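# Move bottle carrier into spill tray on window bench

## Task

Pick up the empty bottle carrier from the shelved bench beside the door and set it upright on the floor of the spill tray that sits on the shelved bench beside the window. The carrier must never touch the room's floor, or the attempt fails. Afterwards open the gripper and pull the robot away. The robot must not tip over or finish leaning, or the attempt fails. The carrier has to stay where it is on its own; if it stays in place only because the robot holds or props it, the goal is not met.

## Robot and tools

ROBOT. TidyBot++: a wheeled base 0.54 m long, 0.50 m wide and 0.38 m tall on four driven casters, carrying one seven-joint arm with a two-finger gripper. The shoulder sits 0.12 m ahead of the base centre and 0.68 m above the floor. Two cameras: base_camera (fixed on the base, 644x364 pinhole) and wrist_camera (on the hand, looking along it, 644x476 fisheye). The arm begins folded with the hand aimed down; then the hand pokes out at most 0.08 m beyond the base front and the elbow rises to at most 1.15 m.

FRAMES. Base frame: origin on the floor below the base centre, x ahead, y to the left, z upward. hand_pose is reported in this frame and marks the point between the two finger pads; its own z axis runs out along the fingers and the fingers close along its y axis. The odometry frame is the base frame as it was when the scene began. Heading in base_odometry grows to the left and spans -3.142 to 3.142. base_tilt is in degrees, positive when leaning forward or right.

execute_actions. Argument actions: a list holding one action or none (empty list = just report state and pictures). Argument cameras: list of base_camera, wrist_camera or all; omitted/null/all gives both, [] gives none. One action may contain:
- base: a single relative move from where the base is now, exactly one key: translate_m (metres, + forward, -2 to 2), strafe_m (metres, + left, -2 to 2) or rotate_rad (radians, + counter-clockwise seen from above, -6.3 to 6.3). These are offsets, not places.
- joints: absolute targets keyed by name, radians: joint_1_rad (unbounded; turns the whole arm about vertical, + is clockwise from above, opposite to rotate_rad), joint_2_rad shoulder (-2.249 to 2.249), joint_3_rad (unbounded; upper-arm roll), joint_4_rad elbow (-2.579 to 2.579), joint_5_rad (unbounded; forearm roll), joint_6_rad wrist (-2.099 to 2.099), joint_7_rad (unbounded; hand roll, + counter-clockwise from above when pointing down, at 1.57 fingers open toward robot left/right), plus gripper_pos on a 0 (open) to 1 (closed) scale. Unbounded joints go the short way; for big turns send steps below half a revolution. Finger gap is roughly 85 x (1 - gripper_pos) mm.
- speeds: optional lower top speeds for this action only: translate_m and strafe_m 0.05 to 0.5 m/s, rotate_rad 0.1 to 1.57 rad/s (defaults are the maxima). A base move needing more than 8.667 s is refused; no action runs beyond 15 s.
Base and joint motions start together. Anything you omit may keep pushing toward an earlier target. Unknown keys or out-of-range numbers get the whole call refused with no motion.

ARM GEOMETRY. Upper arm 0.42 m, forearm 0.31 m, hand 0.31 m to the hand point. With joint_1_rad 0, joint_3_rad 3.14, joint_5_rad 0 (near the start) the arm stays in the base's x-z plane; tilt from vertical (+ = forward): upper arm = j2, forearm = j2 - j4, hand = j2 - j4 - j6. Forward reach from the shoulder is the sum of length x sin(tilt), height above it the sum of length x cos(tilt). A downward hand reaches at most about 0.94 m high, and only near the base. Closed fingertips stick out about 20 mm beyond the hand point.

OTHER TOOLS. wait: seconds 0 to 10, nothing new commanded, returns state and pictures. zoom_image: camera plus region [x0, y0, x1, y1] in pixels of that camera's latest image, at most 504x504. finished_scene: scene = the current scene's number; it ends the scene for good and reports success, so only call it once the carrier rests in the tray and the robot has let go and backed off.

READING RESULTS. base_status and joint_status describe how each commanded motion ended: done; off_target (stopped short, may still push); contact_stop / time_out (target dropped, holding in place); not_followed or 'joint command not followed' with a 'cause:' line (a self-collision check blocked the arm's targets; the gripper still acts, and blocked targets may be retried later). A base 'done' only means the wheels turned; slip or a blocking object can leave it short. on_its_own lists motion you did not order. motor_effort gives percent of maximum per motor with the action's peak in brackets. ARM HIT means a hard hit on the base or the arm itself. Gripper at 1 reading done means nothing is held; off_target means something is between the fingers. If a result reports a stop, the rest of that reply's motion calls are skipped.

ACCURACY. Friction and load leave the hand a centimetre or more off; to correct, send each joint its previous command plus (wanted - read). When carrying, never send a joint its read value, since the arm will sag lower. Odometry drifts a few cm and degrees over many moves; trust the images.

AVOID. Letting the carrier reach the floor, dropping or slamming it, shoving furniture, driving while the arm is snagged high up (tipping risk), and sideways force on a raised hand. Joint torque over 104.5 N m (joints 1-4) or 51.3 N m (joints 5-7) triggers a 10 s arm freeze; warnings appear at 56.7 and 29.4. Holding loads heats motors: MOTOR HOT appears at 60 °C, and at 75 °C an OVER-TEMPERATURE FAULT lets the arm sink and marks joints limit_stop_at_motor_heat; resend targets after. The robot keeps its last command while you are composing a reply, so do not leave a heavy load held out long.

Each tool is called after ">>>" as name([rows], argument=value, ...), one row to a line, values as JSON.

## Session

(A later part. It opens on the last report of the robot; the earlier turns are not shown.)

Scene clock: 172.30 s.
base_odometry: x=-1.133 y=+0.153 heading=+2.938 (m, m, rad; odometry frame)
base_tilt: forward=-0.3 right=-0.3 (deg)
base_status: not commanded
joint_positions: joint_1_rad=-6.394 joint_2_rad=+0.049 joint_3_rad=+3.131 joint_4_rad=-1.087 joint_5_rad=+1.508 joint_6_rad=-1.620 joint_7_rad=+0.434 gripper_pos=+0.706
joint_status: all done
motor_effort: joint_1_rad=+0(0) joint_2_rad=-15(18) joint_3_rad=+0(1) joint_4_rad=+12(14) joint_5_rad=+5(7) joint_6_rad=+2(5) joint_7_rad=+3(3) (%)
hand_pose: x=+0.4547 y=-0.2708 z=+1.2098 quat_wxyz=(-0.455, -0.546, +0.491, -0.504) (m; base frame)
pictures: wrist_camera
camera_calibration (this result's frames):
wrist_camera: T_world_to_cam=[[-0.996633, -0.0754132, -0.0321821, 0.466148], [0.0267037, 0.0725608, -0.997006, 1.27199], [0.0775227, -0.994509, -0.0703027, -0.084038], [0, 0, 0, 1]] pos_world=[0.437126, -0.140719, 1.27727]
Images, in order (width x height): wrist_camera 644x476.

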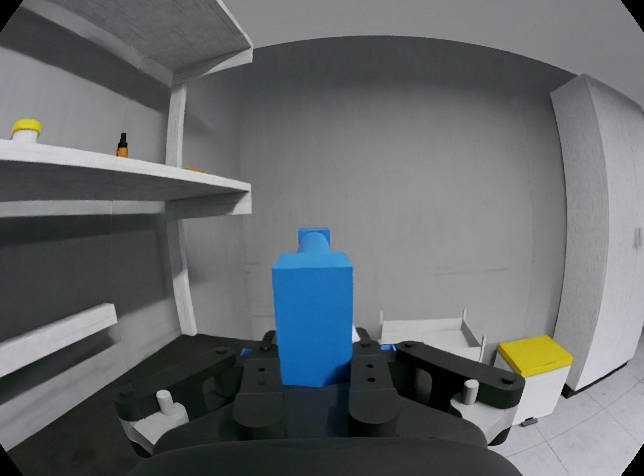

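>>> execute_actions([
  {"joints":{"joint_2_rad":0.13,"joint_4_rad":-0.74,"joint_5_rad":1.5,"joint_6_rad":-1.64,"joint_7_rad":0.74}},
], cameras=[])

>>> execute_actions([
  {"base":{"rotate_rad":-0.15},"speeds":{"rotate_rad":0.3}},
], cameras=[])

>>> execute_actions([
  {"base":{"strafe_m":0.085},"speeds":{"strafe_m":0.1}},
], cameras=[])

>>> execute_actions([
  {"base":{"translate_m":0.04},"speeds":{"translate_m":0.1}},
])

>>> execute_actions([
  {"joints":{"joint_2_rad":0.07,"joint_4_rad":-1.0,"joint_5_rad":1.52,"joint_6_rad":-1.61,"joint_7_rad":0.49}},
], cameras=[])

>>> execute_actions([
  {"joints":{"joint_2_rad":0.05,"joint_4_rad":-1.13,"joint_7_rad":0.41}},
], cameras=["wrist_camera"])

Scene clock: 186.10 s.
base_odometry: x=-1.133 y=+0.153 heading=+2.938 (m, m, rad; odometry frame)
base_tilt: forward=-0.3 right=-0.3 (deg)
base_status: not commanded
joint_positions: joint_1_rad=-6.391 joint_2_rad=+0.116 joint_3_rad=+3.131 joint_4_rad=-0.764 joint_5_rad=+1.508 joint_6_rad=-1.630 joint_7_rad=+0.702 gripper_pos=+0.706
joint_status: all done
motor_effort: joint_1_rad=-1(0) joint_2_rad=-20(21) joint_3_rad=+0(1) joint_4_rad=+14(18) joint_5_rad=+9(10) joint_6_rad=+8(9) joint_7_rad=+1(2) (%)
hand_pose: x=+0.4429 y=-0.2736 z=+1.2726 quat_wxyz=(-0.453, -0.553, +0.487, -0.501) (m; base frame)
pictures: none
No camera images: the call's "cameras" was empty. Leave "cameras" out to get every camera's image.

Scene clock: 187.10 s.
base_odometry: x=-1.133 y=+0.154 heading=+2.788 (m, m, rad; odometry frame)
base_tilt: forward=-0.3 right=-0.3 (deg)
base_status: done
joint_positions: joint_1_rad=-6.386 joint_2_rad=+0.119 joint_3_rad=+3.131 joint_4_rad=-0.764 joint_5_rad=+1.508 joint_6_rad=-1.631 joint_7_rad=+0.702 gripper_pos=+0.706
joint_status: not commanded
motor_effort: joint_1_rad=-2(1) joint_2_rad=-19(21) joint_3_rad=+1(3) joint_4_rad=+13(14) joint_5_rad=+9(10) joint_6_rad=+9(9) joint_7_rad=+1(0) (%)
hand_pose: x=+0.4429 y=-0.2750 z=+1.2715 quat_wxyz=(-0.455, -0.553, +0.488, -0.499) (m; base frame)
pictures: none
No camera images: the call's "cameras" was empty. Leave "cameras" out to get every camera's image.

Scene clock: 188.50 s.
base_odometry: x=-1.162 y=+0.074 heading=+2.787 (m, m, rad; odometry frame)
base_tilt: forward=-0.3 right=-0.3 (deg)
base_status: done
joint_positions: joint_1_rad=-6.385 joint_2_rad=+0.119 joint_3_rad=+3.131 joint_4_rad=-0.764 joint_5_rad=+1.508 joint_6_rad=-1.631 joint_7_rad=+0.702 gripper_pos=+0.706
joint_status: not commanded
motor_effort: joint_1_rad=-2(4) joint_2_rad=-19(22) joint_3_rad=+0(2) joint_4_rad=+14(14) joint_5_rad=+9(10) joint_6_rad=+8(9) joint_7_rad=+0(0) (%)
hand_pose: x=+0.4429 y=-0.2751 z=+1.2713 quat_wxyz=(-0.456, -0.553, +0.489, -0.498) (m; base frame)
pictures: none
No camera images: the call's "cameras" was empty. Leave "cameras" out to get every camera's image.

Scene clock: 189.43 s.
base_odometry: x=-1.200 y=+0.087 heading=+2.787 (m, m, rad; odometry frame)
base_tilt: forward=-0.3 right=-0.3 (deg)
base_status: done
joint_positions: joint_1_rad=-6.385 joint_2_rad=+0.132 joint_3_rad=+3.131 joint_4_rad=-0.764 joint_5_rad=+1.508 joint_6_rad=-1.633 joint_7_rad=+0.702 gripper_pos=+0.706
joint_status: not commanded
motor_effort: joint_1_rad=-1(3) joint_2_rad=-22(23) joint_3_rad=+2(2) joint_4_rad=+16(16) joint_5_rad=+9(9) joint_6_rad=+8(9) joint_7_rad=+1(0) (%)
hand_pose: x=+0.4500 y=-0.2744 z=+1.2674 quat_wxyz=(-0.459, -0.555, +0.486, -0.495) (m; base frame)
pictures: base_camera, wrist_camera
camera_calibration (this result's frames):
wrist_camera: T_world_to_cam=[[-0.996975, -0.0776078, -0.00430297, 0.427219], [-0.00198848, 0.0808083, -0.996728, 1.34462], [0.0777016, -0.993704, -0.0807182, -0.0698582], [0, 0, 0, 1]] pos_world=[0.434029, -0.144919, 1.33642]
Images, in order (width x height): base_camera 644x364, wrist_camera 644x476.

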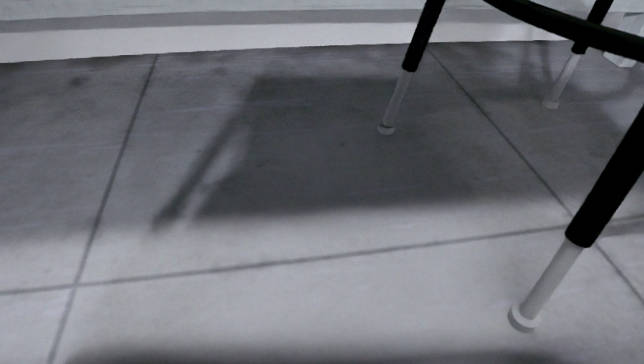

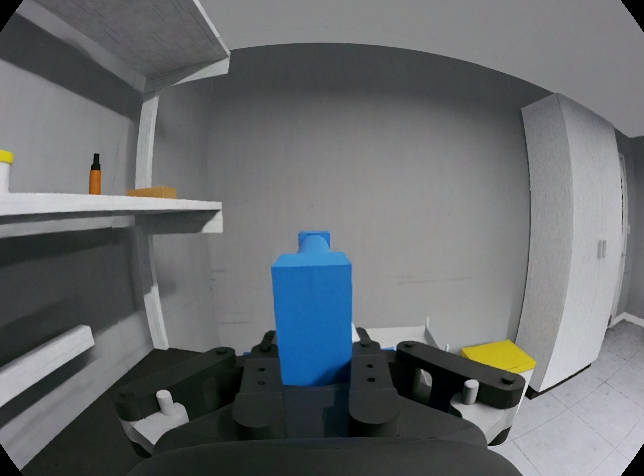

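Scene clock: 191.03 s.
base_odometry: x=-1.200 y=+0.087 heading=+2.787 (m, m, rad; odometry frame)
base_tilt: forward=-0.3 right=-0.3 (deg)
base_status: not commanded
joint_positions: joint_1_rad=-6.385 joint_2_rad=+0.106 joint_3_rad=+3.131 joint_4_rad=-0.993 joint_5_rad=+1.508 joint_6_rad=-1.633 joint_7_rad=+0.528 gripper_pos=+0.706
joint_status: all done
motor_effort: joint_1_rad=-2(1) joint_2_rad=-21(22) joint_3_rad=+1(1) joint_4_rad=+17(18) joint_5_rad=+10(11) joint_6_rad=+6(9) joint_7_rad=+1(2) (%)
hand_pose: x=+0.4680 y=-0.2721 z=+1.2163 quat_wxyz=(-0.472, -0.557, +0.482, -0.485) (m; base frame)
pictures: none
No camera images: the call's "cameras" was empty. Leave "cameras" out to get every camera's image.

Scene clock: 192.03 s.
base_odometry: x=-1.200 y=+0.087 heading=+2.787 (m, m, rad; odometry frame)
base_tilt: forward=-0.3 right=-0.3 (deg)
base_status: not commanded
joint_positions: joint_1_rad=-6.385 joint_2_rad=+0.085 joint_3_rad=+3.131 joint_4_rad=-1.123 joint_5_rad=+1.508 joint_6_rad=-1.633 joint_7_rad=+0.448 gripper_pos=+0.706
joint_status: all done
motor_effort: joint_1_rad=-2(2) joint_2_rad=-21(22) joint_3_rad=-1(0) joint_4_rad=+17(18) joint_5_rad=+11(11) joint_6_rad=+5(6) joint_7_rad=+1(0) (%)
hand_pose: x=+0.4705 y=-0.2716 z=+1.1868 quat_wxyz=(-0.482, -0.561, +0.475, -0.476) (m; base frame)
pictures: wrist_camera
camera_calibration (this result's frames):
wrist_camera: T_world_to_cam=[[-0.996924, -0.0558423, 0.0549941, 0.383102], [-0.0587786, 0.0685565, -0.995914, 1.28655], [0.0518439, -0.996083, -0.0716279, -0.0745163], [0, 0, 0, 1]] pos_world=[0.461408, -0.141033, 1.25489]
Images, in order (width x height): wrist_camera 644x476.

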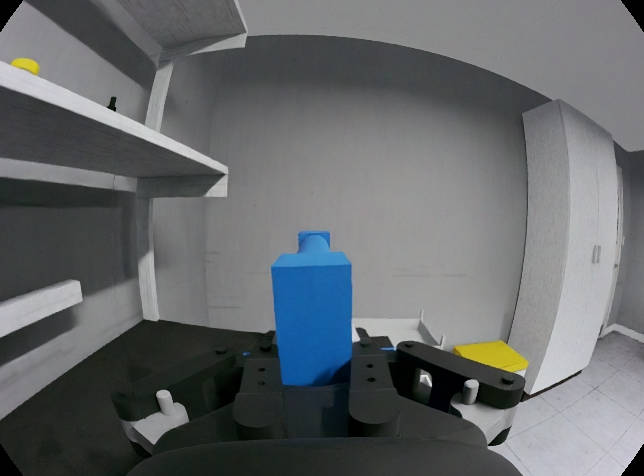

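Inside now. Lower further.

>>> execute_actions([
  {"joints":{"joint_2_rad":0.01,"joint_4_rad":-1.3,"joint_6_rad":-1.59,"joint_7_rad":0.24}},
], cameras=["wrist_camera"])

Scene clock: 196.30 s.
base_odometry: x=-1.200 y=+0.087 heading=+2.787 (m, m, rad; odometry frame)
base_tilt: forward=-0.3 right=-0.3 (deg)
base_status: not commanded
joint_positions: joint_1_rad=-6.385 joint_2_rad=+0.048 joint_3_rad=+3.131 joint_4_rad=-1.293 joint_5_rad=+1.508 joint_6_rad=-1.622 joint_7_rad=+0.277 gripper_pos=+0.706
joint_status: all done
motor_effort: joint_1_rad=-2(2) joint_2_rad=-21(22) joint_3_rad=+0(1) joint_4_rad=+18(18) joint_5_rad=+11(12) joint_6_rad=+3(6) joint_7_rad=+0(2) (%)
hand_pose: x=+0.4669 y=-0.2720 z=+1.1507 quat_wxyz=(-0.475, -0.550, +0.484, -0.488) (m; base frame)
pictures: wrist_camera
camera_calibration (this result's frames):
wrist_camera: T_world_to_cam=[[-0.99848, -0.0527562, 0.0159233, 0.427983], [-0.019266, 0.0634692, -0.997798, 1.23275], [0.0516294, -0.996588, -0.0643892, -0.085641], [0, 0, 0, 1]] pos_world=[0.455504, -0.141012, 1.2177]
Images, in order (width x height): wrist_camera 644x476.

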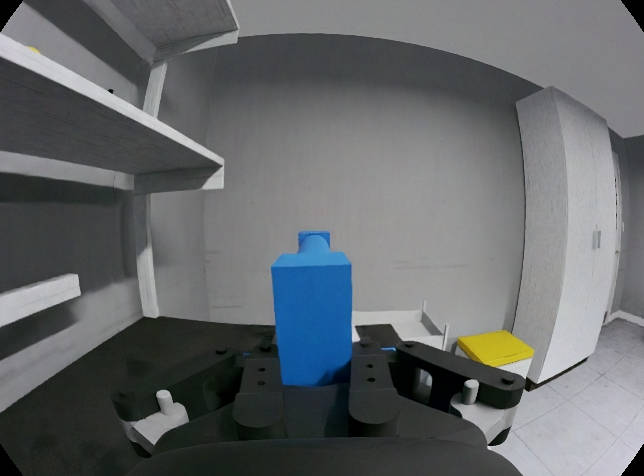

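>>> execute_actions([
  {"joints":{"joint_4_rad":-1.37,"joint_7_rad":0.17}},
], cameras=[])

Scene clock: 203.73 s.
base_odometry: x=-1.200 y=+0.087 heading=+2.787 (m, m, rad; odometry frame)
base_tilt: forward=-0.3 right=-0.3 (deg)
base_status: not commanded
joint_positions: joint_1_rad=-6.385 joint_2_rad=+0.022 joint_3_rad=+3.131 joint_4_rad=-1.341 joint_5_rad=+1.508 joint_6_rad=-1.614 joint_7_rad=+0.216 gripper_pos=+0.706
joint_status: all done
motor_effort: joint_1_rad=-1(3) joint_2_rad=-16(21) joint_3_rad=+1(2) joint_4_rad=+14(18) joint_5_rad=+6(11) joint_6_rad=+2(4) joint_7_rad=-1(2) (%)
hand_pose: x=+0.4596 y=-0.2729 z=+1.1451 quat_wxyz=(-0.464, -0.541, +0.492, -0.499) (m; base frame)
pictures: none
No camera images: the call's "cameras" was empty. Leave "cameras" out to get every camera's image.

Touching down. Release, withdraw to the left.

>>> execute_actions([
  {"joints":{"gripper_pos":0}},
], cameras=[])

>>> execute_actions([
  {"base":{"strafe_m":0.25},"speeds":{"strafe_m":0.2}},
], cameras=["wrist_camera"])

Scene clock: 207.70 s.
base_odometry: x=-1.200 y=+0.087 heading=+2.787 (m, m, rad; odometry frame)
base_tilt: forward=-0.3 right=-0.3 (deg)
base_status: not commanded
joint_positions: joint_1_rad=-6.385 joint_2_rad=+0.022 joint_3_rad=+3.131 joint_4_rad=-1.351 joint_5_rad=+1.508 joint_6_rad=-1.613 joint_7_rad=+0.210 gripper_pos=+0.000
joint_status: all done
motor_effort: joint_1_rad=-1(1) joint_2_rad=-17(18) joint_3_rad=-1(1) joint_4_rad=+15(16) joint_5_rad=+8(8) joint_6_rad=+2(2) joint_7_rad=+1(1) (%)
hand_pose: x=+0.4601 y=-0.2728 z=+1.1421 quat_wxyz=(-0.465, -0.542, +0.491, -0.498) (m; base frame)
pictures: none
No camera images: the call's "cameras" was empty. Leave "cameras" out to get every camera's image.

Scene clock: 209.70 s.
base_odometry: x=-1.287 y=-0.147 heading=+2.787 (m, m, rad; odometry frame)
base_tilt: forward=-0.3 right=-0.3 (deg)
base_status: done
joint_positions: joint_1_rad=-6.385 joint_2_rad=+0.022 joint_3_rad=+3.131 joint_4_rad=-1.351 joint_5_rad=+1.508 joint_6_rad=-1.613 joint_7_rad=+0.210 gripper_pos=+0.000
joint_status: not commanded
motor_effort: joint_1_rad=-1(3) joint_2_rad=-17(19) joint_3_rad=+1(2) joint_4_rad=+16(17) joint_5_rad=+9(8) joint_6_rad=+2(2) joint_7_rad=+1(0) (%)
hand_pose: x=+0.4600 y=-0.2730 z=+1.1421 quat_wxyz=(-0.465, -0.542, +0.491, -0.498) (m; base frame)
pictures: wrist_camera
camera_calibration (this result's frames):
wrist_camera: T_world_to_cam=[[-0.998247, -0.0559856, -0.0192155, 0.460325], [0.0156956, 0.0626471, -0.997912, 1.20792], [0.0570725, -0.996464, -0.0616585, -0.0924166], [0, 0, 0, 1]] pos_world=[0.445833, -0.141991, 1.20854]
Images, in order (width x height): wrist_camera 644x476.

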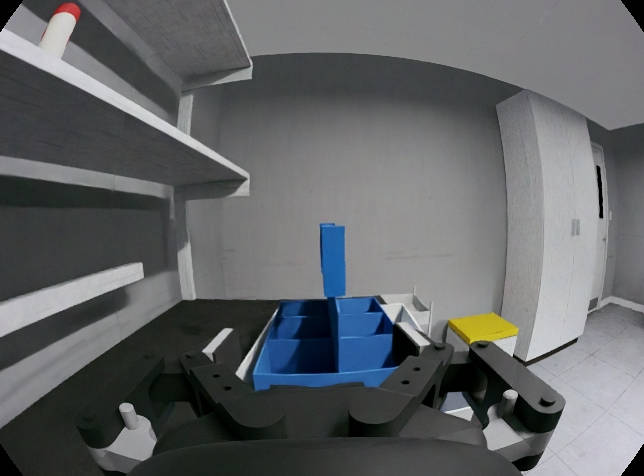

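>>> execute_actions([
  {"base":{"translate_m":-0.4}},
], cameras=["wrist_camera"])

>>> finished_scene(scene=1)

Scene clock: 215.70 s.
base_odometry: x=-0.912 y=-0.286 heading=+2.787 (m, m, rad; odometry frame)
base_tilt: forward=-0.3 right=-0.3 (deg)
base_status: done
joint_positions: joint_1_rad=-6.385 joint_2_rad=+0.011 joint_3_rad=+3.131 joint_4_rad=-1.352 joint_5_rad=+1.508 joint_6_rad=-1.612 joint_7_rad=+0.210 gripper_pos=+0.000
joint_status: not commanded
motor_effort: joint_1_rad=-2(1) joint_2_rad=-16(21) joint_3_rad=-1(0) joint_4_rad=+16(17) joint_5_rad=+8(8) joint_6_rad=+2(3) joint_7_rad=+1(1) (%)
hand_pose: x=+0.4555 y=-0.2735 z=+1.1452 quat_wxyz=(-0.463, -0.540, +0.493, -0.501) (m; base frame)
pictures: wrist_camera
camera_calibration (this result's frames):
wrist_camera: T_world_to_cam=[[-0.997948, -0.0570362, -0.0290909, 0.466724], [0.0254566, 0.0634427, -0.997661, 1.2066], [0.0587484, -0.996354, -0.0618606, -0.0929388], [0, 0, 0, 1]] pos_world=[0.44051, -0.14253, 1.21161]
Images, in order (width x height): wrist_camera 644x476.

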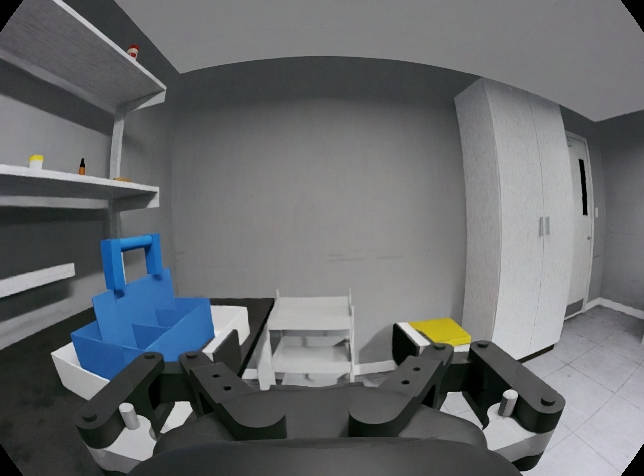

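The scene is finished: the task was done.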